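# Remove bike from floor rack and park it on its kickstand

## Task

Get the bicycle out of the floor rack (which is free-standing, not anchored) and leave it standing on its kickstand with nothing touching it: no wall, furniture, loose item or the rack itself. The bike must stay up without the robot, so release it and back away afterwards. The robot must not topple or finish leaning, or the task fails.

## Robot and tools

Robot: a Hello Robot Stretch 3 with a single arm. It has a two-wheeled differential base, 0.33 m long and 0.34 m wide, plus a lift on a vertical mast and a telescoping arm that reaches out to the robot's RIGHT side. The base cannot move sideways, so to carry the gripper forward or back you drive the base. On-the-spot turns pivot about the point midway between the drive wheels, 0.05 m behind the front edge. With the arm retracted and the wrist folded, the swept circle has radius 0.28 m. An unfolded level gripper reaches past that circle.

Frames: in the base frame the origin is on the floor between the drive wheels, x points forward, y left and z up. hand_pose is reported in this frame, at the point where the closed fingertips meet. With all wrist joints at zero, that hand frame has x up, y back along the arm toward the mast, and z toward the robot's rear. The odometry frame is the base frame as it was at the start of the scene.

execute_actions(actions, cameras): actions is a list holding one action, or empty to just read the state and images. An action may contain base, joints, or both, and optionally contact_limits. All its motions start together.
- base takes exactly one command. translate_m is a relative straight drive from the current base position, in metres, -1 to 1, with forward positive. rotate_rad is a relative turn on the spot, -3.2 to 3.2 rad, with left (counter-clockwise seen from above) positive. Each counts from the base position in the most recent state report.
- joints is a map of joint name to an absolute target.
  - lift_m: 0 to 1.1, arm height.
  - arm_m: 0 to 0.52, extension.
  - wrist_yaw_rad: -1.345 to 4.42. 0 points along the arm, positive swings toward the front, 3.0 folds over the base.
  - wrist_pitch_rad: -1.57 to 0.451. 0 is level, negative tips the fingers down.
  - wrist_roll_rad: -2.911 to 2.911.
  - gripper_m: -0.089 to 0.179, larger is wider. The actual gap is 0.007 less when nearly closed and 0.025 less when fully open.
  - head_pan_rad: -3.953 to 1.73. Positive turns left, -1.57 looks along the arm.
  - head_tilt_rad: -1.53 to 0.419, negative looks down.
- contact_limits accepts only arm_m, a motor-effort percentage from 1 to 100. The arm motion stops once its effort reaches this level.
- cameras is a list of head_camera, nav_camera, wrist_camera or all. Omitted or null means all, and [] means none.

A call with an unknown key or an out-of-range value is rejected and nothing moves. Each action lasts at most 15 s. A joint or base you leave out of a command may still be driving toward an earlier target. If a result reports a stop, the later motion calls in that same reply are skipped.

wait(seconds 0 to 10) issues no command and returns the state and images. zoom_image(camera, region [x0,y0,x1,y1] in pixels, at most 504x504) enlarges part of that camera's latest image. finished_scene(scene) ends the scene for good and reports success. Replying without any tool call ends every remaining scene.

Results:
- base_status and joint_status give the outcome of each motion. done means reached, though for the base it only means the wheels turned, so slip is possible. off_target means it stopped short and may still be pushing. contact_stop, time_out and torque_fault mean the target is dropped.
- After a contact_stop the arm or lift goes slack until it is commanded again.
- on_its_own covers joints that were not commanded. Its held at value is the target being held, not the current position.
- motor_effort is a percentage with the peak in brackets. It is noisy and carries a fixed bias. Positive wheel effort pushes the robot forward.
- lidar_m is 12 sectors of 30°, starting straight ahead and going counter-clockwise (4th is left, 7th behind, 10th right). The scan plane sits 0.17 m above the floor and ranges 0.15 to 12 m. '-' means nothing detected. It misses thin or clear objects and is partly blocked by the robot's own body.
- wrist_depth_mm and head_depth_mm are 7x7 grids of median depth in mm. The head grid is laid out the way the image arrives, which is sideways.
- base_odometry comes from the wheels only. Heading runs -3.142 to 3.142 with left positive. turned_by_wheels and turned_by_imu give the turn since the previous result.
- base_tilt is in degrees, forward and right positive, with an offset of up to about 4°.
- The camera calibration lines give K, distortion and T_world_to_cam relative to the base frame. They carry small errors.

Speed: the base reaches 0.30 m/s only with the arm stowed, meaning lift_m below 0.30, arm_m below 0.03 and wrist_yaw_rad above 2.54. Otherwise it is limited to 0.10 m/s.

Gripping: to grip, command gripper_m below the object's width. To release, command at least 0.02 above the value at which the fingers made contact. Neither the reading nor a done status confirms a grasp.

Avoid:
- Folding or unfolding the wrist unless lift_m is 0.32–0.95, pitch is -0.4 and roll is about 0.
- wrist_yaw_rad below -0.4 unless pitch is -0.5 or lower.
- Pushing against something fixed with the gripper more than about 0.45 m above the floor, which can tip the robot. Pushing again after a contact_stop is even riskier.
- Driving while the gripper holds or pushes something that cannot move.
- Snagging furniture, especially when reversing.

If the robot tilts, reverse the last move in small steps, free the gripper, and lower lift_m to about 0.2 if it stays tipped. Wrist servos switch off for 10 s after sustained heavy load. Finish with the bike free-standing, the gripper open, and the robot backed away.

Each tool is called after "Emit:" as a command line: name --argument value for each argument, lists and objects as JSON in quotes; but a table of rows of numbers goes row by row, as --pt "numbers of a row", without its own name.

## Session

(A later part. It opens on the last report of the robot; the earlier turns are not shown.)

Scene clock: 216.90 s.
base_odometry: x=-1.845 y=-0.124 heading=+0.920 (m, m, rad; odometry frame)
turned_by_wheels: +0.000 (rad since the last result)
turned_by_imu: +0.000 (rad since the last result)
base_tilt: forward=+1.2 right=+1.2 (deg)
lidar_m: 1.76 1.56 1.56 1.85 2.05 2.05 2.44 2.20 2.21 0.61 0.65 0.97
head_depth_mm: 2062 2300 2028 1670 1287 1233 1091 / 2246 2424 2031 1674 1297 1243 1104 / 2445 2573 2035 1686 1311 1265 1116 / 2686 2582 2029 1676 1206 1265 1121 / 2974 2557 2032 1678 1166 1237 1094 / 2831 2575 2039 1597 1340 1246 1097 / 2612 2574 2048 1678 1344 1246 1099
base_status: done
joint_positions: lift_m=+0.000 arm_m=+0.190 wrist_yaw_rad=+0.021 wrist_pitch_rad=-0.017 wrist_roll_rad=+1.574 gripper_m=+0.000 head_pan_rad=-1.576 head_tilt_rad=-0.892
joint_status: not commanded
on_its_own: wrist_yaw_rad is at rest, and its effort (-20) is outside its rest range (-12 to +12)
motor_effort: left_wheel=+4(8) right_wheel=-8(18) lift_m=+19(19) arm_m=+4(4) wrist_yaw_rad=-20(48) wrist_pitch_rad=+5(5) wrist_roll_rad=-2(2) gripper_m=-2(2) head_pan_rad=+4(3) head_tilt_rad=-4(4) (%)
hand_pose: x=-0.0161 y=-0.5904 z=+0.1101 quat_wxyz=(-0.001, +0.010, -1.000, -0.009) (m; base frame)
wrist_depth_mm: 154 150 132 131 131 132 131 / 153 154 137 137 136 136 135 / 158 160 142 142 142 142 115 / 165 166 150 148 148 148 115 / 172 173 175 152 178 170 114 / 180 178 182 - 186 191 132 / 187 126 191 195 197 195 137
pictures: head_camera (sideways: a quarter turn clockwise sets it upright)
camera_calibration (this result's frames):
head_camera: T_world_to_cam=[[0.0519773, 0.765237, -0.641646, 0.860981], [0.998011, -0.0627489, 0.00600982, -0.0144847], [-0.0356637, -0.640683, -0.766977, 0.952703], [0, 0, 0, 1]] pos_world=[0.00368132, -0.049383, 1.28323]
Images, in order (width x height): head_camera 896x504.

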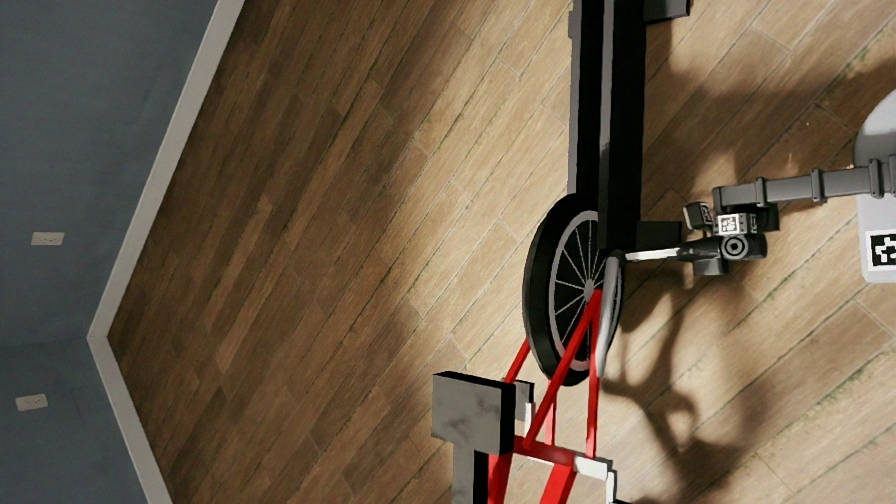

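Emit:
execute_actions --actions '[{"base":{"translate_m":0.05},"joints":{"arm_m":0.1}}]' --cameras '[]'

Emit:
execute_actions --actions '[{"joints":{"lift_m":0.28,"wrist_pitch_rad":-0.4,"wrist_roll_rad":0}}]' --cameras '[]'

Emit:
execute_actions --actions '[{"joints":{"arm_m":0.205}}]' --cameras '[]'

Emit:
execute_actions --actions '[{"joints":{"lift_m":0.04}}]' --cameras '["head_camera"]'

Scene clock: 224.63 s.
base_odometry: x=-1.815 y=-0.085 heading=+0.920 (m, m, rad; odometry frame)
turned_by_wheels: +0.000 (rad since the last result)
turned_by_imu: -0.001 (rad since the last result)
base_tilt: forward=+1.2 right=+1.1 (deg)
lidar_m: 1.73 1.53 1.52 1.81 2.09 2.09 2.49 2.24 2.24 0.61 0.68 0.98
head_depth_mm: 2083 2319 2027 1676 1296 1239 1097 / 2268 2472 2035 1667 1310 1240 1102 / 2478 2592 2030 1677 1295 1239 1114 / 2705 2589 2022 1683 1167 1252 1094 / 2944 2579 2036 1695 1179 1242 1094 / 2793 2589 2038 1008 1340 1239 1095 / 2557 2611 2040 1681 1375 1244 1100
base_status: done
joint_positions: lift_m=+0.000 arm_m=+0.100 wrist_yaw_rad=+0.003 wrist_pitch_rad=-0.017 wrist_roll_rad=+1.574 gripper_m=+0.000 head_pan_rad=-1.576 head_tilt_rad=-0.892
joint_status: all done
motor_effort: left_wheel=+1(7) right_wheel=-1(4) lift_m=+19(19) arm_m=-5(5) wrist_yaw_rad=-3(21) wrist_pitch_rad=+5(5) wrist_roll_rad=-2(2) gripper_m=-3(2) head_pan_rad=+3(4) head_tilt_rad=-4(5) (%)
hand_pose: x=-0.0207 y=-0.5011 z=+0.1101 quat_wxyz=(-0.001, +0.001, -1.000, -0.009) (m; base frame)
wrist_depth_mm: - 236 235 219 220 197 136 / 246 243 243 227 228 173 140 / 252 253 253 235 238 172 140 / 260 261 261 266 273 208 139 / 272 273 271 275 282 207 138 / 285 281 242 - 292 206 138 / - 293 298 303 372 204 138
pictures: none
No camera images: the call's "cameras" was empty. Leave "cameras" out to get every camera's image.

Scene clock: 228.00 s.
base_odometry: x=-1.815 y=-0.085 heading=+0.920 (m, m, rad; odometry frame)
turned_by_wheels: +0.000 (rad since the last result)
turned_by_imu: -0.001 (rad since the last result)
base_tilt: forward=+1.2 right=+1.1 (deg)
lidar_m: 1.73 1.53 1.52 1.81 2.09 2.09 2.49 2.24 0.62 0.61 0.68 0.98
head_depth_mm: 2086 2298 2040 1667 1294 1240 1098 / 2280 2444 2031 1672 1308 1242 1112 / 2472 2584 2036 1684 1285 1266 - / 2706 2610 2053 1674 1167 1264 1108 / 2931 2609 2045 1675 1181 1244 1099 / 2781 2595 2041 1003 1343 1242 1096 / 2559 2600 2044 1685 1369 1244 1098
base_status: not commanded
joint_positions: lift_m=+0.280 arm_m=+0.100 wrist_yaw_rad=+0.003 wrist_pitch_rad=-0.413 wrist_roll_rad=+0.004 gripper_m=+0.000 head_pan_rad=-1.576 head_tilt_rad=-0.892
joint_status: all done
motor_effort: left_wheel=+1(1) right_wheel=-1(2) lift_m=+26(27) arm_m=-4(5) wrist_yaw_rad=-2(4) wrist_pitch_rad=+4(4) wrist_roll_rad=-2(4) gripper_m=-2(2) head_pan_rad=+3(4) head_tilt_rad=-4(4) (%)
hand_pose: x=-0.0209 y=-0.4702 z=+0.2935 quat_wxyz=(+0.691, +0.146, -0.693, -0.145) (m; base frame)
wrist_depth_mm: 244 - - 255 - - - / 336 - 268 251 250 - - / 397 456 282 275 263 935 - / 407 420 312 304 291 294 796 / 574 345 321 325 324 338 633 / 519 520 402 - 337 329 322 / 445 446 440 434 393 355 337
pictures: none
No camera images: the call's "cameras" was empty. Leave "cameras" out to get every camera's image.

Scene clock: 230.00 s.
base_odometry: x=-1.815 y=-0.085 heading=+0.920 (m, m, rad; odometry frame)
turned_by_wheels: +0.000 (rad since the last result)
turned_by_imu: +0.000 (rad since the last result)
base_tilt: forward=+1.2 right=+1.1 (deg)
lidar_m: 1.73 1.53 1.53 1.81 2.09 2.10 2.48 2.24 0.62 0.61 0.68 0.98
head_depth_mm: 2089 2302 2027 1678 1293 1236 1096 / 2270 2474 2032 1674 1305 1240 1119 / 2468 2598 2024 1682 1293 1212 1116 / 2698 2602 2043 1676 1158 1220 1113 / 2922 2593 2025 1677 1184 1243 1096 / 2800 2598 2039 1004 1341 1241 1097 / 2573 2597 2024 1677 1372 1244 1099
base_status: not commanded
joint_positions: lift_m=+0.280 arm_m=+0.205 wrist_yaw_rad=+0.003 wrist_pitch_rad=-0.414 wrist_roll_rad=+0.003 gripper_m=+0.000 head_pan_rad=-1.576 head_tilt_rad=-0.892
joint_status: all done
motor_effort: left_wheel=+1(1) right_wheel=-2(2) lift_m=+26(26) arm_m=+4(1) wrist_yaw_rad=-3(4) wrist_pitch_rad=+4(4) wrist_roll_rad=-2(2) gripper_m=-2(2) head_pan_rad=+4(3) head_tilt_rad=-4(4) (%)
hand_pose: x=-0.0210 y=-0.5746 z=+0.2935 quat_wxyz=(+0.691, +0.146, -0.693, -0.145) (m; base frame)
wrist_depth_mm: - - - - - - - / - 239 167 159 160 - - / - 184 169 162 158 165 - / 174 196 186 179 170 167 769 / 457 189 210 194 188 180 581 / 513 253 210 - 207 199 493 / 422 234 226 248 250 226 292
pictures: none
No camera images: the call's "cameras" was empty. Leave "cameras" out to get every camera's image.

Scene clock: 231.70 s.
base_odometry: x=-1.815 y=-0.085 heading=+0.920 (m, m, rad; odometry frame)
turned_by_wheels: +0.000 (rad since the last result)
turned_by_imu: +0.000 (rad since the last result)
base_tilt: forward=+1.1 right=+1.2 (deg)
lidar_m: 1.73 1.53 1.53 1.81 2.09 2.10 2.49 2.24 0.62 0.61 0.68 0.98
head_depth_mm: 2102 2324 2021 1676 1293 1241 1094 / 2272 2483 2037 1672 1310 1241 1103 / 2482 2594 2019 1676 1290 1239 1111 / 2746 2578 2049 1685 1159 1193 1113 / 2956 2616 2032 1673 1181 1242 1097 / 2789 2598 2027 1004 1342 1245 1097 / 2558 2600 2045 1683 1347 1241 1099
base_status: not commanded
joint_positions: lift_m=+0.181 arm_m=+0.205 wrist_yaw_rad=+0.001 wrist_pitch_rad=-0.339 wrist_roll_rad=+0.003 gripper_m=+0.000 head_pan_rad=-1.576 head_tilt_rad=-0.892
joint_status: lift_m contact_stop (moved -0.098 of -0.240)
on_its_own: lift_m is slack since a contact_stop, until your next command for it (your +0.040 is given up)
motor_effort: left_wheel=+0(2) right_wheel=-1(2) lift_m=+22(28) arm_m=+2(4) wrist_yaw_rad=-1(3) wrist_pitch_rad=-17(23) wrist_roll_rad=-2(2) gripper_m=-2(3) head_pan_rad=+4(3) head_tilt_rad=-4(4) (%)
hand_pose: x=-0.0213 y=-0.5834 z=+0.2121 quat_wxyz=(+0.696, +0.120, -0.698, -0.120) (m; base frame)
wrist_depth_mm: 153 146 140 135 131 127 127 / 140 157 151 145 140 135 132 / 181 153 163 157 151 145 141 / 197 185 175 170 164 157 151 / 209 201 166 183 178 171 164 / 180 172 168 - 194 187 182 / 363 270 249 149 142 188 187
pictures: head_camera (sideways: a quarter turn clockwise sets it upright)
camera_calibration (this result's frames):
head_camera: T_world_to_cam=[[0.0519773, 0.765237, -0.641646, 0.860981], [0.998011, -0.0627489, 0.00600981, -0.0144847], [-0.0356637, -0.640683, -0.766977, 0.952703], [0, 0, 0, 1]] pos_world=[0.00368132, -0.049383, 1.28323]
Images, in order (width x height): head_camera 896x504.

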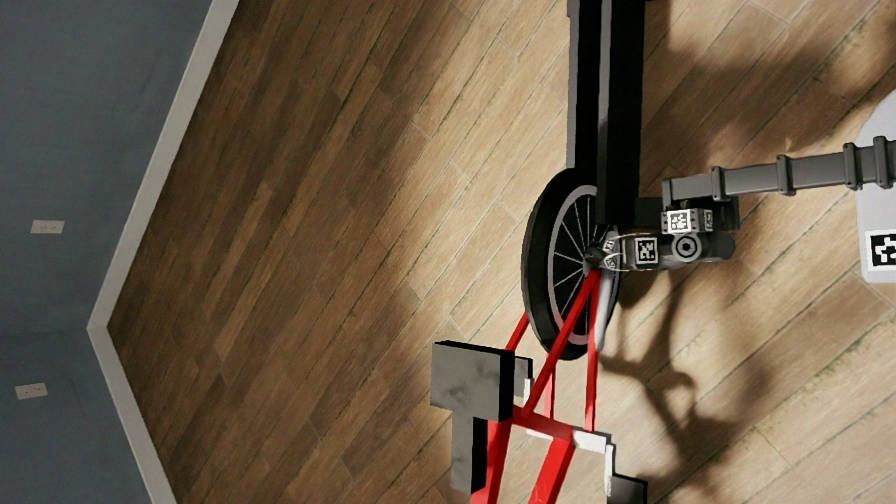

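Axle hit again; retract 2.5 cm and continue down.

Emit:
execute_actions --actions '[{"joints":{"arm_m":0.18,"lift_m":0.19}}]' --cameras '[]'

Emit:
execute_actions --actions '[{"joints":{"lift_m":0.05}}]' --cameras '["head_camera"]'

Scene clock: 236.37 s.
base_odometry: x=-1.815 y=-0.085 heading=+0.920 (m, m, rad; odometry frame)
turned_by_wheels: +0.000 (rad since the last result)
turned_by_imu: -0.001 (rad since the last result)
base_tilt: forward=+1.1 right=+1.2 (deg)
lidar_m: 1.72 1.53 1.53 1.81 2.09 2.10 2.48 2.24 0.62 0.61 0.68 0.98
head_depth_mm: 2081 2310 2032 1678 1297 1237 1097 / 2263 2466 2032 1677 1307 1244 1103 / 2489 2602 2027 1678 1286 1268 1116 / 2711 2560 2050 1685 1169 1218 1114 / 2986 2590 2047 1679 1180 1239 1099 / 2790 2582 2050 1002 1338 1245 1097 / 2553 2597 2039 1684 1339 1238 1098
base_status: not commanded
joint_positions: lift_m=+0.190 arm_m=+0.180 wrist_yaw_rad=+0.000 wrist_pitch_rad=-0.357 wrist_roll_rad=+0.001 gripper_m=+0.000 head_pan_rad=-1.576 head_tilt_rad=-0.892
joint_status: all done
motor_effort: left_wheel=+1(1) right_wheel=-1(1) lift_m=+23(26) arm_m=-5(7) wrist_yaw_rad=+0(2) wrist_pitch_rad=-12(17) wrist_roll_rad=-1(2) gripper_m=-2(2) head_pan_rad=+3(3) head_tilt_rad=-4(4) (%)
hand_pose: x=-0.0215 y=-0.5570 z=+0.2166 quat_wxyz=(+0.696, +0.126, -0.696, -0.126) (m; base frame)
wrist_depth_mm: 178 171 164 158 153 148 - / - 179 177 170 164 158 163 / 273 178 192 184 176 170 170 / 613 221 198 201 191 184 183 / 215 209 202 215 211 202 206 / 428 279 187 - 224 217 262 / 370 368 297 280 252 217 207
pictures: none
No camera images: the call's "cameras" was empty. Leave "cameras" out to get every camera's image.

Scene clock: 237.13 s.
base_odometry: x=-1.815 y=-0.085 heading=+0.920 (m, m, rad; odometry frame)
turned_by_wheels: +0.000 (rad since the last result)
turned_by_imu: +0.000 (rad since the last result)
base_tilt: forward=+1.1 right=+1.2 (deg)
lidar_m: 1.72 1.52 1.53 1.81 2.09 2.10 2.49 2.24 0.62 0.61 0.68 0.98
head_depth_mm: 2110 2304 2042 1675 1297 1237 1093 / 2270 2472 2031 1688 1306 1240 1106 / 2471 2584 2022 1675 1291 1268 1115 / 2696 2564 2042 1673 1164 1221 1115 / 2957 2591 2038 1670 1187 1244 1101 / 2789 2615 2030 1007 1342 1245 1100 / 2548 2608 2057 1684 1345 1246 1099
base_status: not commanded
joint_positions: lift_m=+0.186 arm_m=+0.180 wrist_yaw_rad=-0.001 wrist_pitch_rad=-0.343 wrist_roll_rad=+0.001 gripper_m=+0.000 head_pan_rad=-1.576 head_tilt_rad=-0.892
joint_status: lift_m contact_stop (moved -0.004 of -0.140)
on_its_own: lift_m is slack since a contact_stop, until your next command for it (your +0.050 is given up)
motor_effort: left_wheel=+1(2) right_wheel=+0(0) lift_m=+21(22) arm_m=+1(6) wrist_yaw_rad=+1(1) wrist_pitch_rad=-16(19) wrist_roll_rad=-1(1) gripper_m=-2(2) head_pan_rad=+4(3) head_tilt_rad=-4(4) (%)
hand_pose: x=-0.0217 y=-0.5581 z=+0.2161 quat_wxyz=(+0.697, +0.120, -0.697, -0.121) (m; base frame)
wrist_depth_mm: 180 172 164 159 153 149 - / - 180 178 170 164 159 164 / 306 176 192 184 176 170 170 / 619 220 198 199 191 184 182 / 217 211 204 214 209 199 206 / 435 275 187 - 222 215 260 / 365 369 290 276 251 215 206
pictures: head_camera (sideways: a quarter turn clockwise sets it upright)
camera_calibration (this result's frames):
head_camera: T_world_to_cam=[[0.0519773, 0.765237, -0.641646, 0.860981], [0.998011, -0.0627489, 0.00600981, -0.0144847], [-0.0356637, -0.640683, -0.766977, 0.952703], [0, 0, 0, 1]] pos_world=[0.00368132, -0.049383, 1.28323]
Images, in order (width x height): head_camera 896x504.

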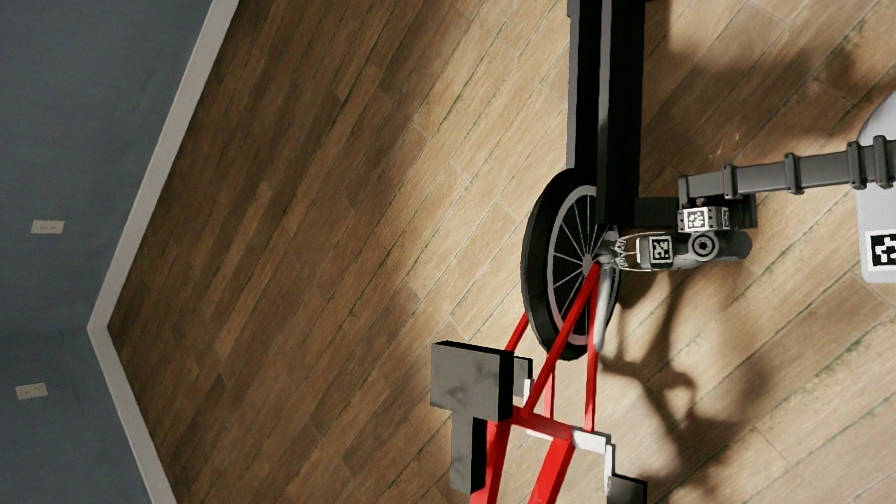

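Emit:
execute_actions --actions '[{"base":{"translate_m":-0.03},"joints":{"lift_m":0.25,"arm_m":0.21}}]' --cameras '[]'

Emit:
execute_actions --actions '[{"joints":{"lift_m":0.05}}]' --cameras '["head_camera"]'

Scene clock: 242.60 s.
base_odometry: x=-1.833 y=-0.108 heading=+0.920 (m, m, rad; odometry frame)
turned_by_wheels: +0.000 (rad since the last result)
turned_by_imu: -0.001 (rad since the last result)
base_tilt: forward=+1.2 right=+1.1 (deg)
lidar_m: 1.75 1.55 1.55 1.84 2.07 2.07 2.47 2.22 2.22 0.61 0.65 0.98
head_depth_mm: 2073 2326 2027 1665 1290 1237 1093 / 2244 2455 2033 1680 1295 1243 1105 / 2437 2598 2029 1671 1290 1217 1116 / 2670 2590 2035 1672 1152 1201 1116 / 2974 2601 2046 1687 1171 1243 1096 / 2808 2585 2039 959 1374 1245 1097 / 2596 2577 2048 1689 1352 1243 1098
base_status: done
joint_positions: lift_m=+0.250 arm_m=+0.210 wrist_yaw_rad=+0.003 wrist_pitch_rad=-0.413 wrist_roll_rad=+0.001 gripper_m=+0.000 head_pan_rad=-1.576 head_tilt_rad=-0.892
joint_status: all done
motor_effort: left_wheel=+2(2) right_wheel=-1(9) lift_m=+26(28) arm_m=+4(5) wrist_yaw_rad=-3(11) wrist_pitch_rad=+4(15) wrist_roll_rad=-1(1) gripper_m=-3(3) head_pan_rad=+3(3) head_tilt_rad=-4(4) (%)
hand_pose: x=-0.0208 y=-0.5797 z=+0.2636 quat_wxyz=(+0.692, +0.146, -0.692, -0.144) (m; base frame)
wrist_depth_mm: 217 147 139 137 144 - - / 166 152 146 140 140 - - / 176 167 159 153 147 153 988 / 170 186 176 168 160 159 734 / 223 188 198 183 178 172 588 / 227 220 212 - 197 192 485 / 390 200 196 241 227 223 275
pictures: none
No camera images: the call's "cameras" was empty. Leave "cameras" out to get every camera's image.

Scene clock: 245.27 s.
base_odometry: x=-1.833 y=-0.108 heading=+0.920 (m, m, rad; odometry frame)
turned_by_wheels: +0.000 (rad since the last result)
turned_by_imu: -0.001 (rad since the last result)
base_tilt: forward=+1.2 right=+1.1 (deg)
lidar_m: 1.76 1.55 1.55 1.83 2.07 2.07 2.46 2.22 2.22 0.61 0.65 0.97
head_depth_mm: 2063 2316 2044 1682 1282 1235 1095 / 2251 2462 2025 1668 1303 1239 1103 / 2429 2577 2024 1674 1292 1262 1110 / 2686 2579 2037 1683 1158 1254 1115 / 2970 2605 2024 1675 1166 1242 1096 / 2825 2592 2040 962 1374 1243 1099 / 2608 2617 2048 1681 1343 1249 1095
base_status: not commanded
joint_positions: lift_m=+0.050 arm_m=+0.210 wrist_yaw_rad=-0.003 wrist_pitch_rad=-0.413 wrist_roll_rad=+0.004 gripper_m=+0.000 head_pan_rad=-1.576 head_tilt_rad=-0.892
joint_status: all done
motor_effort: left_wheel=+1(1) right_wheel=-1(3) lift_m=+19(22) arm_m=+2(4) wrist_yaw_rad=+3(5) wrist_pitch_rad=+4(15) wrist_roll_rad=-2(3) gripper_m=-2(2) head_pan_rad=+3(3) head_tilt_rad=-4(4) (%)
hand_pose: x=-0.0223 y=-0.5798 z=+0.0640 quat_wxyz=(+0.691, +0.144, -0.693, -0.147) (m; base frame)
wrist_depth_mm: 148 143 138 133 128 123 120 / 162 157 150 144 136 116 112 / 180 172 165 158 144 126 121 / 258 192 184 174 147 137 131 / 270 253 205 190 160 150 144 / 227 228 229 - 173 167 158 / 195 196 196 191 176 180 177
pictures: head_camera (sideways: a quarter turn clockwise sets it upright)
camera_calibration (this result's frames):
head_camera: T_world_to_cam=[[0.0519773, 0.765237, -0.641646, 0.860981], [0.998011, -0.0627489, 0.00600981, -0.0144847], [-0.0356637, -0.640683, -0.766977, 0.952703], [0, 0, 0, 1]] pos_world=[0.00368132, -0.049383, 1.28323]
Images, in order (width x height): head_camera 896x504.

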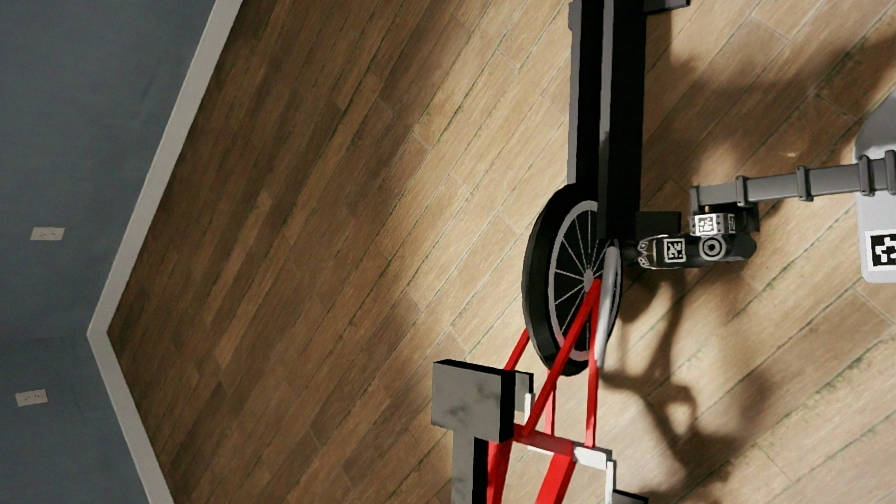

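Emit:
execute_actions --actions '[{"joints":{"arm_m":0.12}}]' --cameras '[]'

Emit:
execute_actions --actions '[{"joints":{"lift_m":0.25}}]' --cameras '[]'

Emit:
execute_actions --actions '[{"joints":{"arm_m":0.21}}]' --cameras '[]'

Emit:
execute_actions --actions '[{"joints":{"lift_m":0.16}}]' --cameras '[]'

Emit:
execute_actions --actions '[{"base":{"translate_m":0.1},"joints":{"lift_m":0.05,"arm_m":0.17}}]' --cameras '["head_camera"]'

Scene clock: 254.83 s.
base_odometry: x=-1.833 y=-0.108 heading=+0.920 (m, m, rad; odometry frame)
turned_by_wheels: +0.000 (rad since the last result)
turned_by_imu: -0.001 (rad since the last result)
base_tilt: forward=+1.2 right=+1.1 (deg)
lidar_m: 1.75 1.55 1.55 1.84 2.07 2.07 2.45 2.22 2.23 0.61 0.65 0.98
head_depth_mm: 2062 2305 2031 1679 1288 1234 1093 / 2216 2444 2024 1669 1297 1241 1104 / 2458 2585 2015 1677 1287 1243 1113 / 2704 2581 2028 1676 1163 1264 1094 / 2987 2583 2041 1674 1168 1237 1096 / 2811 2583 2032 963 1335 1246 1095 / 2577 2597 2041 1680 1341 1239 1100
base_status: not commanded
joint_positions: lift_m=+0.050 arm_m=+0.120 wrist_yaw_rad=-0.003 wrist_pitch_rad=-0.413 wrist_roll_rad=+0.003 gripper_m=+0.000 head_pan_rad=-1.576 head_tilt_rad=-0.892
joint_status: all done
motor_effort: left_wheel=+1(1) right_wheel=-1(1) lift_m=+19(19) arm_m=-5(8) wrist_yaw_rad=+2(4) wrist_pitch_rad=+4(3) wrist_roll_rad=-2(2) gripper_m=-2(2) head_pan_rad=+3(3) head_tilt_rad=-4(4) (%)
hand_pose: x=-0.0221 y=-0.4903 z=+0.0639 quat_wxyz=(+0.691, +0.144, -0.693, -0.147) (m; base frame)
wrist_depth_mm: 246 231 223 216 202 190 184 / 610 253 244 234 209 199 192 / 451 284 268 257 225 215 207 / 338 340 312 284 247 234 226 / 272 272 276 286 245 257 248 / 227 228 230 - 205 231 231 / 196 196 196 192 188 198 199
pictures: none
No camera images: the call's "cameras" was empty. Leave "cameras" out to get every camera's image.

Scene clock: 257.50 s.
base_odometry: x=-1.833 y=-0.108 heading=+0.920 (m, m, rad; odometry frame)
turned_by_wheels: +0.000 (rad since the last result)
turned_by_imu: -0.001 (rad since the last result)
base_tilt: forward=+1.2 right=+1.2 (deg)
lidar_m: 1.75 1.55 1.55 1.85 2.07 2.07 2.46 2.21 2.22 0.61 0.65 0.98
head_depth_mm: 2054 2297 2043 1680 1284 1237 1094 / 2244 2453 2031 1671 1302 1243 1106 / 2443 2588 2021 1675 1292 1262 1114 / 2680 2580 2028 1675 1160 1240 1115 / 2975 2601 2035 1679 1164 1240 1098 / 2811 2605 2030 960 1340 1242 1099 / 2587 2614 2044 1675 1342 1243 1096
base_status: not commanded
joint_positions: lift_m=+0.250 arm_m=+0.120 wrist_yaw_rad=-0.003 wrist_pitch_rad=-0.414 wrist_roll_rad=+0.003 gripper_m=+0.000 head_pan_rad=-1.576 head_tilt_rad=-0.892
joint_status: all done
motor_effort: left_wheel=+1(1) right_wheel=-1(1) lift_m=+26(28) arm_m=-5(5) wrist_yaw_rad=+2(3) wrist_pitch_rad=+4(4) wrist_roll_rad=-2(1) gripper_m=-2(2) head_pan_rad=+4(3) head_tilt_rad=-4(4) (%)
hand_pose: x=-0.0221 y=-0.4902 z=+0.2633 quat_wxyz=(+0.691, +0.144, -0.693, -0.147) (m; base frame)
wrist_depth_mm: - 249 220 214 - - - / - 247 238 228 225 - - / 429 256 261 250 241 914 981 / 681 306 279 277 263 663 741 / 552 296 274 299 293 346 341 / 481 474 370 - 301 291 284 / 409 411 411 394 350 319 304
pictures: none
No camera images: the call's "cameras" was empty. Leave "cameras" out to get every camera's image.

Scene clock: 259.40 s.
base_odometry: x=-1.833 y=-0.108 heading=+0.920 (m, m, rad; odometry frame)
turned_by_wheels: +0.000 (rad since the last result)
turned_by_imu: +0.000 (rad since the last result)
base_tilt: forward=+1.2 right=+1.1 (deg)
lidar_m: 1.75 1.55 1.55 1.83 2.07 2.07 2.45 2.22 2.22 0.61 0.65 0.98
head_depth_mm: 2069 2300 2031 1668 1288 1240 1099 / 2242 2448 2025 1685 1296 1239 1111 / 2456 2567 2033 1669 1291 1216 1116 / 2663 2577 2037 1671 1160 1207 1115 / 2962 2588 2025 1675 1172 1243 1097 / 2806 2585 2042 959 1365 1241 1103 / 2588 2613 2039 1682 1345 1241 1099
base_status: not commanded
joint_positions: lift_m=+0.250 arm_m=+0.210 wrist_yaw_rad=-0.003 wrist_pitch_rad=-0.414 wrist_roll_rad=+0.003 gripper_m=+0.000 head_pan_rad=-1.576 head_tilt_rad=-0.892
joint_status: all done
motor_effort: left_wheel=+1(1) right_wheel=-1(1) lift_m=+26(26) arm_m=+4(2) wrist_yaw_rad=+3(2) wrist_pitch_rad=+4(4) wrist_roll_rad=-2(2) gripper_m=-2(2) head_pan_rad=+3(3) head_tilt_rad=-4(4) (%)
hand_pose: x=-0.0221 y=-0.5795 z=+0.2633 quat_wxyz=(+0.691, +0.144, -0.693, -0.147) (m; base frame)
wrist_depth_mm: 212 146 138 138 146 - - / 162 151 145 140 140 - - / 174 165 158 152 147 153 976 / 177 185 176 168 161 160 726 / 223 186 197 183 178 173 579 / 234 218 213 - 197 192 486 / 385 201 197 240 229 225 276
pictures: none
No camera images: the call's "cameras" was empty. Leave "cameras" out to get every camera's image.

Scene clock: 261.07 s.
base_odometry: x=-1.833 y=-0.108 heading=+0.920 (m, m, rad; odometry frame)
turned_by_wheels: +0.000 (rad since the last result)
turned_by_imu: +0.000 (rad since the last result)
base_tilt: forward=+1.1 right=+1.2 (deg)
lidar_m: 1.76 1.55 1.55 1.84 2.07 2.07 2.46 2.21 2.22 0.54 0.65 0.98
head_depth_mm: 2070 2325 2025 1675 1280 1235 1099 / 2239 2452 2038 1668 1298 1246 1104 / 2451 2576 2029 1688 1287 1250 1113 / 2681 2596 2042 1679 1158 1194 1114 / 3003 2607 2032 1681 1163 1239 1097 / 2793 2600 2033 959 1369 1238 1100 / 2593 2603 2038 1681 1347 1239 1098
base_status: not commanded
joint_positions: lift_m=+0.161 arm_m=+0.210 wrist_yaw_rad=-0.003 wrist_pitch_rad=-0.349 wrist_roll_rad=+0.005 gripper_m=+0.000 head_pan_rad=-1.576 head_tilt_rad=-0.892
joint_status: all done
motor_effort: left_wheel=+0(0) right_wheel=+0(1) lift_m=+14(23) arm_m=+2(4) wrist_yaw_rad=+2(2) wrist_pitch_rad=-14(15) wrist_roll_rad=-3(3) gripper_m=-2(2) head_pan_rad=+4(4) head_tilt_rad=-4(4) (%)
hand_pose: x=-0.0222 y=-0.5873 z=+0.1889 quat_wxyz=(+0.695, +0.122, -0.698, -0.124) (m; base frame)
wrist_depth_mm: 142 137 133 128 124 120 125 / 150 148 143 138 133 129 129 / 137 159 156 149 144 138 138 / 186 149 170 163 156 149 149 / 167 166 168 176 170 164 178 / 151 143 165 - 182 176 227 / 338 253 130 126 186 171 166
pictures: none
No camera images: the call's "cameras" was empty. Leave "cameras" out to get every camera's image.

Scene clock: 263.10 s.
base_odometry: x=-1.772 y=-0.029 heading=+0.920 (m, m, rad; odometry frame)
turned_by_wheels: +0.000 (rad since the last result)
turned_by_imu: +0.000 (rad since the last result)
base_tilt: forward=+1.1 right=+1.2 (deg)
lidar_m: 1.67 1.47 1.48 1.75 2.14 2.14 2.54 2.28 0.63 0.56 0.82 1.00
head_depth_mm: 2143 2363 2015 1675 1313 1237 1094 / 2318 2490 2029 1677 1313 1239 1104 / 2518 2568 2035 1673 1225 1270 1112 / 2748 2580 2022 1681 1175 1237 1116 / 2971 2581 2038 980 1302 1213 1099 / 2764 2598 2040 1687 1340 1243 1096 / 2506 2610 2043 1673 1328 1242 1099
base_status: done
joint_positions: lift_m=+0.050 arm_m=+0.170 wrist_yaw_rad=-0.003 wrist_pitch_rad=-0.414 wrist_roll_rad=+0.004 gripper_m=+0.000 head_pan_rad=-1.576 head_tilt_rad=-0.892
joint_status: all done
motor_effort: left_wheel=+1(3) right_wheel=-1(6) lift_m=+19(19) arm_m=-5(5) wrist_yaw_rad=+4(10) wrist_pitch_rad=+4(14) wrist_roll_rad=-2(3) gripper_m=-2(2) head_pan_rad=+3(4) head_tilt_rad=-4(4) (%)
hand_pose: x=-0.0223 y=-0.5402 z=+0.0639 quat_wxyz=(+0.691, +0.144, -0.693, -0.147) (m; base frame)
wrist_depth_mm: 132 196 186 180 174 168 161 / 560 606 203 195 188 182 170 / 450 453 223 213 205 198 173 / 339 339 325 236 226 215 186 / 273 274 275 274 257 238 202 / 227 228 229 - 231 223 206 / 195 196 196 192 192 198 177
pictures: head_camera (sideways: a quarter turn clockwise sets it upright)
camera_calibration (this result's frames):
head_camera: T_world_to_cam=[[0.0519773, 0.765237, -0.641646, 0.860981], [0.998011, -0.0627489, 0.00600981, -0.0144847], [-0.0356637, -0.640683, -0.766977, 0.952703], [0, 0, 0, 1]] pos_world=[0.00368132, -0.049383, 1.28323]
Images, in order (width x height): head_camera 896x504.

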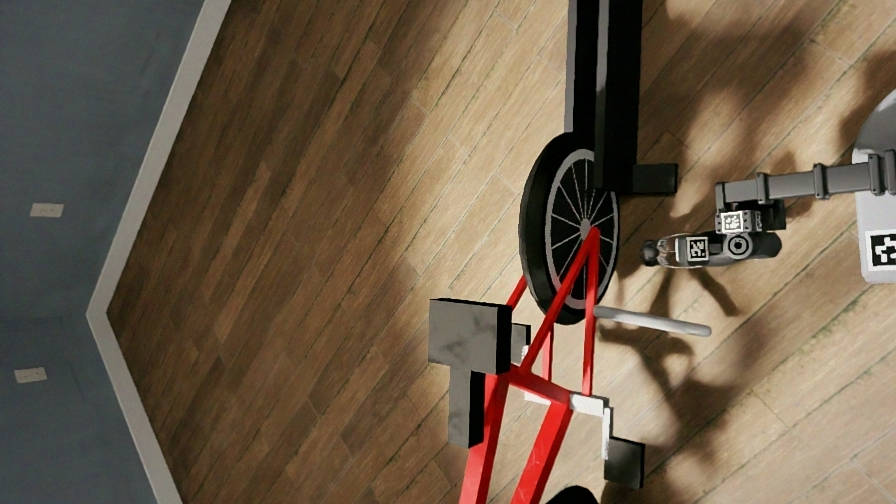

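Emit:
execute_actions --actions '[{"joints":{"arm_m":0.0}}]' --cameras '[]'

Emit:
execute_actions --actions '[{"base":{"translate_m":0.27},"joints":{"lift_m":0.8,"wrist_pitch_rad":-1.5,"wrist_roll_rad":1.57,"gripper_m":0.1}}]' --cameras '[]'

Emit:
execute_actions --actions '[{"joints":{"arm_m":0.5,"lift_m":0.7}}]' --cameras '["wrist_camera","head_camera"]'

Scene clock: 273.83 s.
base_odometry: x=-1.772 y=-0.029 heading=+0.920 (m, m, rad; odometry frame)
turned_by_wheels: +0.000 (rad since the last result)
turned_by_imu: -0.001 (rad since the last result)
base_tilt: forward=+1.2 right=+1.1 (deg)
lidar_m: 1.67 1.48 1.48 1.75 2.14 2.15 2.54 2.28 0.63 0.57 0.82 1.00
head_depth_mm: 2147 2358 2032 1675 1307 1240 1091 / 2312 2501 2021 1672 1312 1237 1108 / 2518 2610 2040 1679 1223 1242 1133 / 2791 2607 2027 1680 1175 1250 1115 / 2966 2598 2022 981 1301 1219 1099 / 2747 2599 2038 1672 1342 1244 1098 / 2493 2579 2045 1683 1333 1242 1098
base_status: not commanded
joint_positions: lift_m=+0.050 arm_m=+0.062 wrist_yaw_rad=+0.000 wrist_pitch_rad=-0.405 wrist_roll_rad=+0.002 gripper_m=+0.000 head_pan_rad=-1.576 head_tilt_rad=-0.892
joint_status: arm_m contact_stop (moved -0.109 of -0.170)
on_its_own: arm_m is slack since a contact_stop, until your next command for it (your +0.000 is given up)
motor_effort: left_wheel=+1(1) right_wheel=-2(2) lift_m=+17(18) arm_m=-1(37) wrist_yaw_rad=-1(3) wrist_pitch_rad=+1(8) wrist_roll_rad=-1(2) gripper_m=-2(1) head_pan_rad=+4(3) head_tilt_rad=-4(4) (%)
hand_pose: x=-0.0216 y=-0.4327 z=+0.0660 quat_wxyz=(+0.692, +0.142, -0.693, -0.143) (m; base frame)
wrist_depth_mm: - 229 290 278 269 255 244 / 699 209 328 303 293 267 253 / 433 412 465 330 319 287 273 / 179 349 350 351 337 303 297 / 180 279 280 292 284 263 273 / 231 232 233 - 234 235 236 / 198 199 199 195 194 201 201
pictures: none
ARM HIT: the arm struck its own base hard.
No camera images: the call's "cameras" was empty. Leave "cameras" out to get every camera's image.

not run: a stop came earlier in this reply.

not run: a stop came earlier in this reply.

Emit:
execute_actions --actions '[{"joints":{"lift_m":0.8,"arm_m":0.07}}]' --cameras '[]'

Emit:
execute_actions --actions '[{"base":{"translate_m":0.27},"joints":{"wrist_pitch_rad":-1.5,"wrist_roll_rad":1.57,"gripper_m":0.1}}]' --cameras '[]'

Emit:
execute_actions --actions '[{"joints":{"arm_m":0.5,"lift_m":0.7}}]' --cameras '["wrist_camera","head_camera"]'

Scene clock: 285.57 s.
base_odometry: x=-1.772 y=-0.029 heading=+0.920 (m, m, rad; odometry frame)
turned_by_wheels: +0.000 (rad since the last result)
turned_by_imu: -0.002 (rad since the last result)
base_tilt: forward=+1.1 right=+1.1 (deg)
lidar_m: 1.67 1.47 1.47 1.75 2.14 2.14 2.54 2.29 0.63 0.56 0.82 1.00
head_depth_mm: 2137 2367 2033 1673 - - 1075 / 2328 2491 2042 1725 - 1221 1101 / 2500 2592 2044 1722 - 1221 1115 / 2786 2572 2049 1764 - 1222 1119 / 2921 2581 2018 980 1294 1218 1096 / 2754 2585 2037 1681 1345 1237 1097 / 2522 2598 2041 1683 1326 1242 1100
base_status: not commanded
joint_positions: lift_m=+0.800 arm_m=+0.070 wrist_yaw_rad=+0.000 wrist_pitch_rad=-0.414 wrist_roll_rad=+0.002 gripper_m=+0.000 head_pan_rad=-1.576 head_tilt_rad=-0.892
joint_status: all done
motor_effort: left_wheel=+1(1) right_wheel=-1(1) lift_m=+26(26) arm_m=+4(6) wrist_yaw_rad=+0(1) wrist_pitch_rad=+4(4) wrist_roll_rad=-2(1) gripper_m=-2(1) head_pan_rad=+3(4) head_tilt_rad=-4(4) (%)
hand_pose: x=-0.0216 y=-0.4396 z=+0.8134 quat_wxyz=(+0.691, +0.145, -0.692, -0.146) (m; base frame)
wrist_depth_mm: - - - - - - - / - - - - - - - / - - - - - - - / - - - - - - - / - - - - - - - / 541 529 487 - - - - / 621 952 447 993 989 - -
pictures: none
No camera images: the call's "cameras" was empty. Leave "cameras" out to get every camera's image.

Scene clock: 289.70 s.
base_odometry: x=-1.609 y=+0.186 heading=+0.920 (m, m, rad; odometry frame)
turned_by_wheels: +0.000 (rad since the last result)
turned_by_imu: +0.000 (rad since the last result)
base_tilt: forward=+1.2 right=+1.1 (deg)
lidar_m: 1.44 1.28 1.28 1.52 2.32 2.33 2.75 2.49 0.59 0.67 0.70 2.40
head_depth_mm: 2341 2480 2022 1665 - - 1077 / 2513 2589 2033 1719 - 1195 1106 / 2754 2578 2024 1580 - 1193 1116 / 2965 2578 2028 1560 1302 1197 1097 / 2823 2601 1978 1678 1362 1239 1099 / 2551 2609 2039 1100 1272 1245 1098 / 2336 2495 2046 1677 1282 1240 1099
base_status: done
joint_positions: lift_m=+0.800 arm_m=+0.070 wrist_yaw_rad=+0.000 wrist_pitch_rad=-1.491 wrist_roll_rad=+1.567 gripper_m=+0.100 head_pan_rad=-1.576 head_tilt_rad=-0.892
joint_status: all done
motor_effort: left_wheel=+1(4) right_wheel=-1(2) lift_m=+26(26) arm_m=+3(4) wrist_yaw_rad=+1(0) wrist_pitch_rad=-3(3) wrist_roll_rad=+1(1) gripper_m=+1(82) head_pan_rad=+3(4) head_tilt_rad=-4(4) (%)
hand_pose: x=-0.0215 y=-0.2107 z=+0.6811 quat_wxyz=(+0.002, +0.001, -0.734, -0.679) (m; base frame)
wrist_depth_mm: 537 631 829 801 792 768 751 / 863 669 833 826 - - 757 / 573 872 874 845 - - 779 / 925 680 862 850 - - 795 / 941 908 902 880 850 827 805 / 619 735 913 891 860 829 812 / 559 839 934 911 871 869 847
pictures: none
No camera images: the call's "cameras" was empty. Leave "cameras" out to get every camera's image.

Scene clock: 294.07 s.
base_odometry: x=-1.609 y=+0.186 heading=+0.920 (m, m, rad; odometry frame)
turned_by_wheels: +0.000 (rad since the last result)
turned_by_imu: -0.001 (rad since the last result)
base_tilt: forward=+1.2 right=+1.1 (deg)
lidar_m: 1.44 1.27 1.27 1.51 2.32 2.32 2.76 2.48 0.58 0.67 0.70 2.40
head_depth_mm: 2338 2484 2039 1671 1204 1263 - / 2519 2586 2020 1721 - 1215 1095 / 2754 2677 - 1087 1290 1219 1114 / 2984 2691 - 1558 1281 1244 1115 / 2804 2596 2052 1679 1371 1244 1096 / 2564 2601 2036 1093 1272 1239 1098 / 2339 2504 2051 1684 1286 1246 1097
base_status: not commanded
joint_positions: lift_m=+0.700 arm_m=+0.500 wrist_yaw_rad=+0.000 wrist_pitch_rad=-1.492 wrist_roll_rad=+1.568 gripper_m=+0.100 head_pan_rad=-1.576 head_tilt_rad=-0.892
joint_status: all done
motor_effort: left_wheel=+1(1) right_wheel=-1(2) lift_m=+19(22) arm_m=+4(4) wrist_yaw_rad=-1(0) wrist_pitch_rad=-2(3) wrist_roll_rad=+0(1) gripper_m=+1(0) head_pan_rad=+2(4) head_tilt_rad=-4(4) (%)
hand_pose: x=-0.0215 y=-0.6404 z=+0.5816 quat_wxyz=(+0.001, +0.000, -0.734, -0.679) (m; base frame)
wrist_depth_mm: 766 742 182 179 178 675 663 / 773 764 741 184 550 679 682 / 778 767 752 188 727 702 686 / 805 791 770 192 734 722 701 / 811 791 782 197 556 741 721 / 853 815 817 765 761 743 710 / 860 831 814 790 768 774 746
pictures: head_camera (sideways: a quarter turn clockwise sets it upright), wrist_camera
camera_calibration (this result's frames):
head_camera: T_world_to_cam=[[0.051977, 0.765238, -0.641646, 0.86098], [0.998011, -0.0627484, 0.00600978, -0.0144847], [-0.0356634, -0.640682, -0.766977, 0.952704], [0, 0, 0, 1]] pos_world=[0.00368134, -0.0493829, 1.28323]
wrist_camera: T_world_to_cam=[[-0.00262192, 0.995027, -0.0995755, 0.701587], [0.992186, 0.0150095, 0.12386, -0.00157072], [0.124738, -0.0984727, -0.987291, 0.671762], [0, 0, 0, 1]] pos_world=[-0.0803965, -0.631924, 0.73328]
Images, in order (width x height): head_camera 896x504, wrist_camera 644x364.

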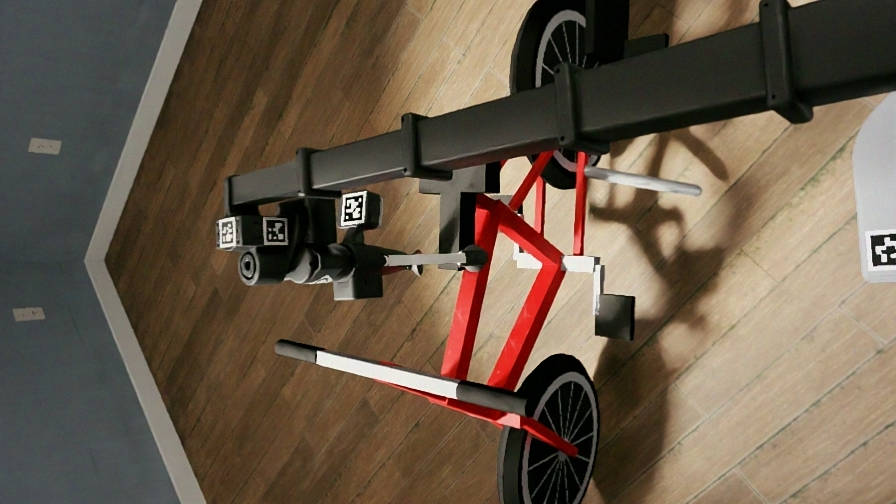

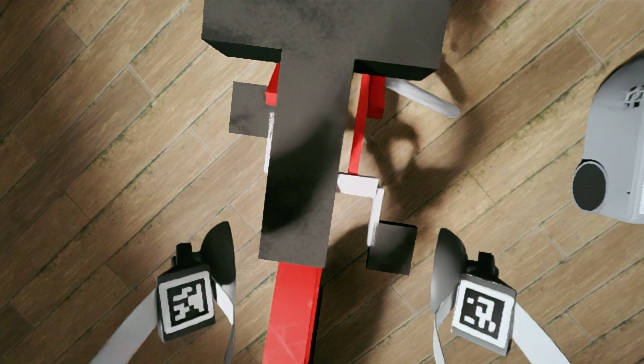

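Emit:
execute_actions --actions '[{"base":{"translate_m":-0.04},"joints":{"arm_m":0.518}}]' --cameras '[]'

Emit:
execute_actions --actions '[{"joints":{"lift_m":0.63}}]' --cameras '[]'

Emit:
execute_actions --actions '[{"joints":{"gripper_m":0.0}}]' --cameras '["wrist_camera"]'

Emit:
execute_actions --actions '[{"base":{"translate_m":0.4}}]' --cameras '["wrist_camera","head_camera"]'

Scene clock: 301.43 s.
base_odometry: x=-1.633 y=+0.154 heading=+0.920 (m, m, rad; odometry frame)
turned_by_wheels: +0.000 (rad since the last result)
turned_by_imu: -0.001 (rad since the last result)
base_tilt: forward=+1.2 right=+1.2 (deg)
lidar_m: 1.48 1.30 1.31 1.55 2.30 2.30 2.73 2.46 0.65 0.57 0.71 2.45
head_depth_mm: 2294 2469 2039 1669 1220 1259 - / 2507 2599 2028 1686 - 1220 1095 / 2736 2697 - 959 1284 1219 1112 / 3002 2710 - 1191 1341 1245 1114 / 2843 2579 2040 1677 1373 1242 1097 / 2590 2591 1980 1563 1340 1235 1100 / 2380 2484 2031 1683 1272 1243 1098
base_status: done
joint_positions: lift_m=+0.700 arm_m=+0.518 wrist_yaw_rad=+0.000 wrist_pitch_rad=-1.492 wrist_roll_rad=+1.568 gripper_m=+0.100 head_pan_rad=-1.576 head_tilt_rad=-0.892
joint_status: all done
motor_effort: left_wheel=+1(1) right_wheel=-1(5) lift_m=+19(18) arm_m=+4(3) wrist_yaw_rad=+0(1) wrist_pitch_rad=-2(2) wrist_roll_rad=+0(0) gripper_m=+0(1) head_pan_rad=+3(3) head_tilt_rad=-4(5) (%)
hand_pose: x=-0.0215 y=-0.6583 z=+0.5816 quat_wxyz=(+0.001, +0.000, -0.734, -0.679) (m; base frame)
wrist_depth_mm: 764 748 729 179 177 663 667 / 778 756 735 182 179 691 667 / 801 773 747 186 184 703 689 / 825 793 766 191 730 714 707 / 824 791 786 195 750 733 707 / 843 838 787 198 760 747 737 / 858 833 828 257 789 776 749
pictures: none
No camera images: the call's "cameras" was empty. Leave "cameras" out to get every camera's image.

Scene clock: 302.90 s.
base_odometry: x=-1.633 y=+0.154 heading=+0.920 (m, m, rad; odometry frame)
turned_by_wheels: +0.000 (rad since the last result)
turned_by_imu: +0.000 (rad since the last result)
base_tilt: forward=+1.2 right=+1.2 (deg)
lidar_m: 1.47 1.30 1.31 1.55 2.29 2.30 2.72 2.46 0.65 0.57 0.72 2.45
head_depth_mm: 2316 2478 2029 1672 1217 1245 1102 / 2481 2564 2046 1671 1146 - - / 2695 2572 2117 983 1278 1214 1114 / 2977 2587 - 1012 1340 1237 1117 / 2855 2569 2053 1674 1365 1236 1092 / 2577 2587 1971 1550 1334 1243 1098 / 2363 2492 2041 1677 1269 1242 1102
base_status: not commanded
joint_positions: lift_m=+0.630 arm_m=+0.518 wrist_yaw_rad=+0.000 wrist_pitch_rad=-1.492 wrist_roll_rad=+1.568 gripper_m=+0.100 head_pan_rad=-1.576 head_tilt_rad=-0.892
joint_status: all done
motor_effort: left_wheel=+1(1) right_wheel=-2(1) lift_m=+19(19) arm_m=+3(4) wrist_yaw_rad=+0(1) wrist_pitch_rad=-3(2) wrist_roll_rad=+0(0) gripper_m=+0(0) head_pan_rad=+3(4) head_tilt_rad=-4(4) (%)
hand_pose: x=-0.0215 y=-0.6583 z=+0.5116 quat_wxyz=(+0.001, +0.000, -0.734, -0.679) (m; base frame)
wrist_depth_mm: 692 672 114 112 110 109 605 / 698 684 116 114 113 111 612 / 711 702 465 117 115 113 628 / 735 722 697 119 659 650 629 / 746 739 710 122 667 655 644 / 762 752 718 124 477 671 661 / 778 775 736 127 708 674 671
pictures: none
No camera images: the call's "cameras" was empty. Leave "cameras" out to get every camera's image.

Scene clock: 304.40 s.
base_odometry: x=-1.633 y=+0.154 heading=+0.920 (m, m, rad; odometry frame)
turned_by_wheels: +0.000 (rad since the last result)
turned_by_imu: +0.000 (rad since the last result)
base_tilt: forward=+1.1 right=+1.2 (deg)
lidar_m: 1.47 1.30 1.31 1.55 2.29 2.30 2.73 2.46 0.65 0.57 0.72 2.45
head_depth_mm: 2296 2489 2021 1681 1222 1241 1102 / 2490 2562 2031 1667 1149 - - / 2716 2614 2127 957 1279 1218 1115 / 2989 2596 - 1025 1344 1234 1115 / 2843 2602 2033 1682 1370 1241 1095 / 2569 2572 1983 1557 1340 1241 1101 / 2365 2481 2048 1686 1271 1248 1098
base_status: not commanded
joint_positions: lift_m=+0.630 arm_m=+0.518 wrist_yaw_rad=-0.003 wrist_pitch_rad=-1.484 wrist_roll_rad=+1.579 gripper_m=+0.001 head_pan_rad=-1.576 head_tilt_rad=-0.892
joint_status: all done
motor_effort: left_wheel=+1(1) right_wheel=-2(2) lift_m=+21(22) arm_m=+3(4) wrist_yaw_rad=+3(2) wrist_pitch_rad=-5(5) wrist_roll_rad=-4(4) gripper_m=-17(93) head_pan_rad=+4(3) head_tilt_rad=-4(4) (%)
hand_pose: x=-0.0215 y=-0.6606 z=+0.5114 quat_wxyz=(-0.004, -0.004, -0.737, -0.676) (m; base frame)
wrist_depth_mm: 691 675 113 111 109 108 607 / 703 688 115 113 112 110 604 / 730 695 463 116 114 112 615 / 736 728 694 118 655 645 631 / 762 733 712 121 662 663 634 / 781 736 742 123 122 676 651 / 794 770 754 126 703 678 662
pictures: wrist_camera
camera_calibration (this result's frames):
wrist_camera: T_world_to_cam=[[0.0101538, 0.994104, -0.107953, 0.718654], [0.992198, 0.00339916, 0.124626, -0.000639733], [0.124259, -0.108376, -0.986314, 0.593413], [0, 0, 0, 1]] pos_world=[-0.080399, -0.650103, 0.662951]
Images, in order (width x height): wrist_camera 644x364.

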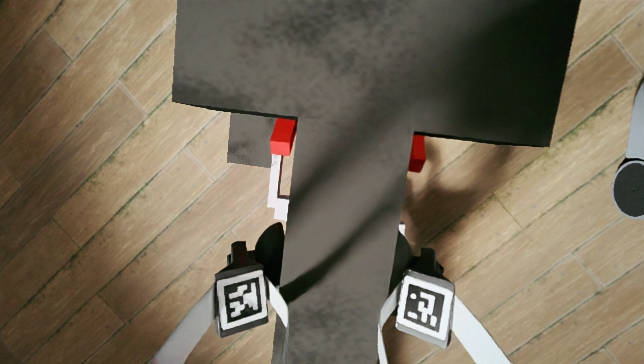

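Scene clock: 309.57 s.
base_odometry: x=-1.390 y=+0.472 heading=+0.920 (m, m, rad; odometry frame)
turned_by_wheels: +0.000 (rad since the last result)
turned_by_imu: -0.003 (rad since the last result)
base_tilt: forward=+1.2 right=+1.2 (deg)
lidar_m: 1.15 1.01 1.01 1.20 2.18 2.57 3.05 2.75 0.68 0.55 0.57 1.87
head_depth_mm: 2580 2551 2023 1676 1336 1243 1106 / 2777 2577 2040 1672 1186 - - / 3002 2574 2120 942 1339 1222 1116 / 2804 2584 - 1302 1369 1244 1114 / 2525 2575 2042 1682 1338 1242 1095 / 2289 2512 1974 1110 1341 1239 1096 / 2114 2323 2032 1673 1338 1243 1102
base_status: done
joint_positions: lift_m=+0.630 arm_m=+0.518 wrist_yaw_rad=-0.005 wrist_pitch_rad=-1.523 wrist_roll_rad=+1.582 gripper_m=+0.001 head_pan_rad=-1.576 head_tilt_rad=-0.892
joint_status: not commanded
motor_effort: left_wheel=+0(9) right_wheel=-1(25) lift_m=+28(28) arm_m=+2(3) wrist_yaw_rad=+5(6) wrist_pitch_rad=+7(7) wrist_roll_rad=-6(6) gripper_m=-20(20) head_pan_rad=+3(4) head_tilt_rad=-4(4) (%)
hand_pose: x=-0.0215 y=-0.6507 z=+0.5113 quat_wxyz=(-0.006, -0.006, -0.724, -0.690) (m; base frame)
wrist_depth_mm: 665 655 110 113 115 118 611 / 679 667 113 115 118 121 625 / 697 690 443 119 121 124 635 / 699 699 677 121 124 663 648 / 735 715 706 124 673 673 658 / 741 730 719 127 129 681 670 / 758 751 734 130 709 702 687
pictures: head_camera (sideways: a quarter turn clockwise sets it upright), wrist_camera
camera_calibration (this result's frames):
head_camera: T_world_to_cam=[[0.0519773, 0.765238, -0.641646, 0.86098], [0.998011, -0.0627488, 0.00600979, -0.0144847], [-0.0356636, -0.640682, -0.766977, 0.952704], [0, 0, 0, 1]] pos_world=[0.00368132, -0.0493829, 1.28323]
wrist_camera: T_world_to_cam=[[0.0162953, 0.997439, -0.0696441, 0.691521], [0.992139, -0.00748643, 0.12492, -0.00795599], [0.124079, -0.0711322, -0.98972, 0.620368], [0, 0, 0, 1]] pos_world=[-0.0803495, -0.645681, 0.663144]
Images, in order (width x height): head_camera 896x504, wrist_camera 644x364.

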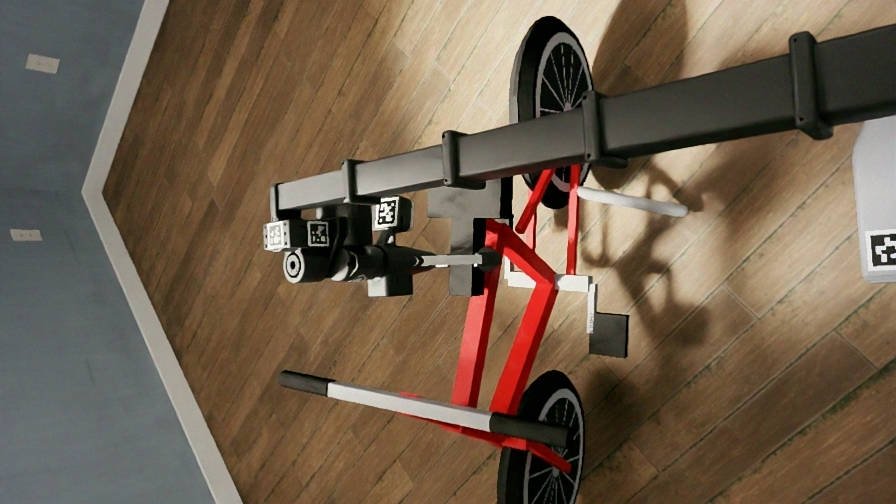

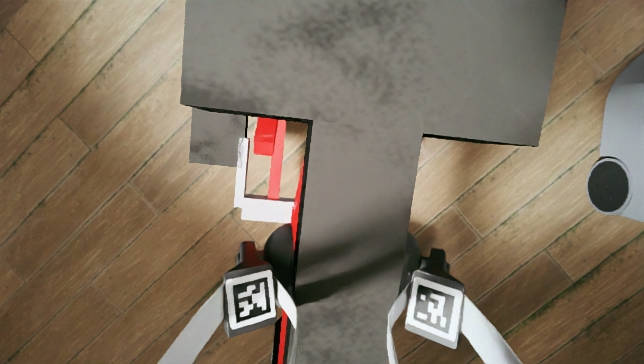

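Clear of the rack. Lean and release.

Emit:
execute_actions --actions '[{"joints":{"arm_m":0.47,"lift_m":0.62}}]' --cameras '[]'

Emit:
execute_actions --actions '[{"joints":{"gripper_m":0.09}}]' --cameras '["wrist_camera","head_camera"]'

Scene clock: 315.63 s.
base_odometry: x=-1.390 y=+0.472 heading=+0.920 (m, m, rad; odometry frame)
turned_by_wheels: +0.000 (rad since the last result)
turned_by_imu: -0.001 (rad since the last result)
base_tilt: forward=+1.2 right=+1.2 (deg)
lidar_m: 1.14 1.01 1.01 1.20 2.19 2.57 3.04 2.75 0.62 0.54 0.56 1.88
head_depth_mm: 2557 2595 2038 1684 1371 1241 1105 / 2778 2602 2033 1676 1268 - - / 3024 2586 2093 941 1230 1234 1113 / 2812 2575 2162 930 1343 1241 1112 / 2525 2568 2033 1666 1368 1246 1096 / 2303 2494 2043 1643 1306 1244 1095 / 2102 2324 2037 1678 1195 1243 1094
base_status: not commanded
joint_positions: lift_m=+0.618 arm_m=+0.470 wrist_yaw_rad=-0.006 wrist_pitch_rad=-1.546 wrist_roll_rad=+1.585 gripper_m=+0.001 head_pan_rad=-1.576 head_tilt_rad=-0.892
joint_status: lift_m contact_stop (moved -0.012 of -0.010); the others done
on_its_own: lift_m is slack since a contact_stop, until your next command for it
motor_effort: left_wheel=+2(2) right_wheel=-2(5) lift_m=+23(27) arm_m=+1(2) wrist_yaw_rad=+5(8) wrist_pitch_rad=+13(15) wrist_roll_rad=-7(7) gripper_m=-22(24) head_pan_rad=+3(4) head_tilt_rad=-4(4) (%)
hand_pose: x=-0.0214 y=-0.5969 z=+0.4999 quat_wxyz=(-0.007, -0.007, -0.716, -0.698) (m; base frame)
wrist_depth_mm: 639 640 105 110 116 124 611 / 651 646 107 112 119 127 623 / 670 662 428 118 123 132 - / 679 679 658 121 126 652 - / 699 704 692 124 129 669 662 / 710 711 698 126 130 677 673 / 725 725 578 130 416 691 687
pictures: none
No camera images: the call's "cameras" was empty. Leave "cameras" out to get every camera's image.

not run: a stop came earlier in this reply.

Emit:
execute_actions --actions '[{"joints":{"gripper_m":0.09,"lift_m":0.62}}]' --cameras '["wrist_camera","head_camera"]'

Scene clock: 324.50 s.
base_odometry: x=-1.390 y=+0.472 heading=+0.920 (m, m, rad; odometry frame)
turned_by_wheels: +0.000 (rad since the last result)
turned_by_imu: -0.001 (rad since the last result)
base_tilt: forward=+1.2 right=+1.2 (deg)
lidar_m: 1.15 1.01 1.01 1.20 2.19 2.57 3.05 2.75 0.61 0.54 0.56 1.87
head_depth_mm: 2576 2588 2033 1676 1368 1231 1106 / 2788 2585 2030 1683 1204 - - / 3017 2594 2138 937 1212 1231 1114 / 2782 2588 2168 1596 1343 1239 1113 / 2514 2613 2036 1676 1165 1237 1102 / 2279 2498 2044 1644 1344 1238 1097 / 2096 2323 2058 1678 1220 1240 1099
base_status: not commanded
joint_positions: lift_m=+0.620 arm_m=+0.470 wrist_yaw_rad=-0.005 wrist_pitch_rad=-1.524 wrist_roll_rad=+1.576 gripper_m=+0.090 head_pan_rad=-1.576 head_tilt_rad=-0.892
joint_status: all done
motor_effort: left_wheel=+2(2) right_wheel=-3(3) lift_m=+28(34) arm_m=+2(3) wrist_yaw_rad=+5(7) wrist_pitch_rad=+6(18) wrist_roll_rad=-3(7) gripper_m=-4(81) head_pan_rad=+3(3) head_tilt_rad=-4(4) (%)
hand_pose: x=-0.0215 y=-0.6023 z=+0.5013 quat_wxyz=(-0.004, -0.004, -0.723, -0.691) (m; base frame)
wrist_depth_mm: 664 652 646 110 116 123 604 / 671 663 641 113 120 126 132 / 678 672 438 135 123 131 635 / 705 690 666 211 126 650 - / 713 724 693 206 129 664 652 / 731 722 707 165 132 671 670 / 745 740 710 157 136 693 684
pictures: head_camera (sideways: a quarter turn clockwise sets it upright), wrist_camera
camera_calibration (this result's frames):
head_camera: T_world_to_cam=[[0.0519771, 0.765238, -0.641646, 0.86098], [0.998011, -0.0627485, 0.00600978, -0.0144847], [-0.0356634, -0.640682, -0.766977, 0.952704], [0, 0, 0, 1]] pos_world=[0.00368134, -0.0493829, 1.28323]
wrist_camera: T_world_to_cam=[[0.0103756, 0.99764, -0.0678677, 0.64165], [0.9922, -0.00184007, 0.124639, -0.0028093], [0.12422, -0.0686316, -0.989878, 0.615534], [0, 0, 0, 1]] pos_world=[-0.080332, -0.597896, 0.653201]
Images, in order (width x height): head_camera 896x504, wrist_camera 644x364.

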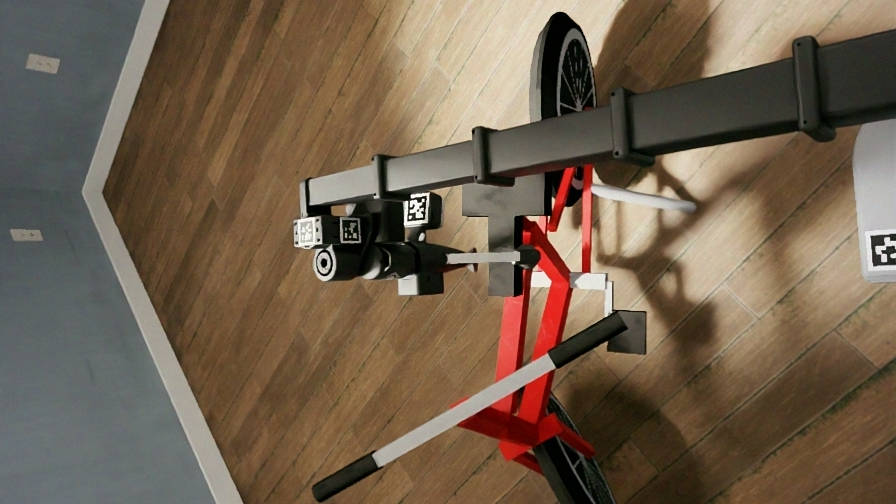

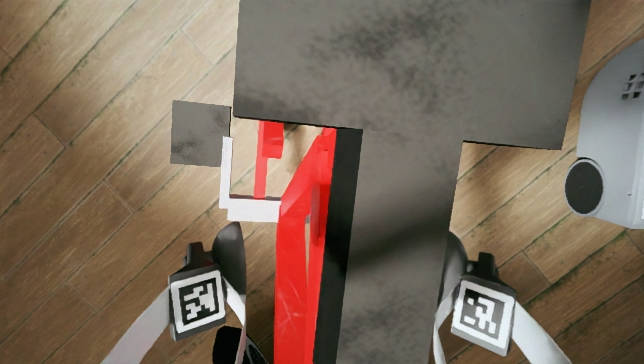

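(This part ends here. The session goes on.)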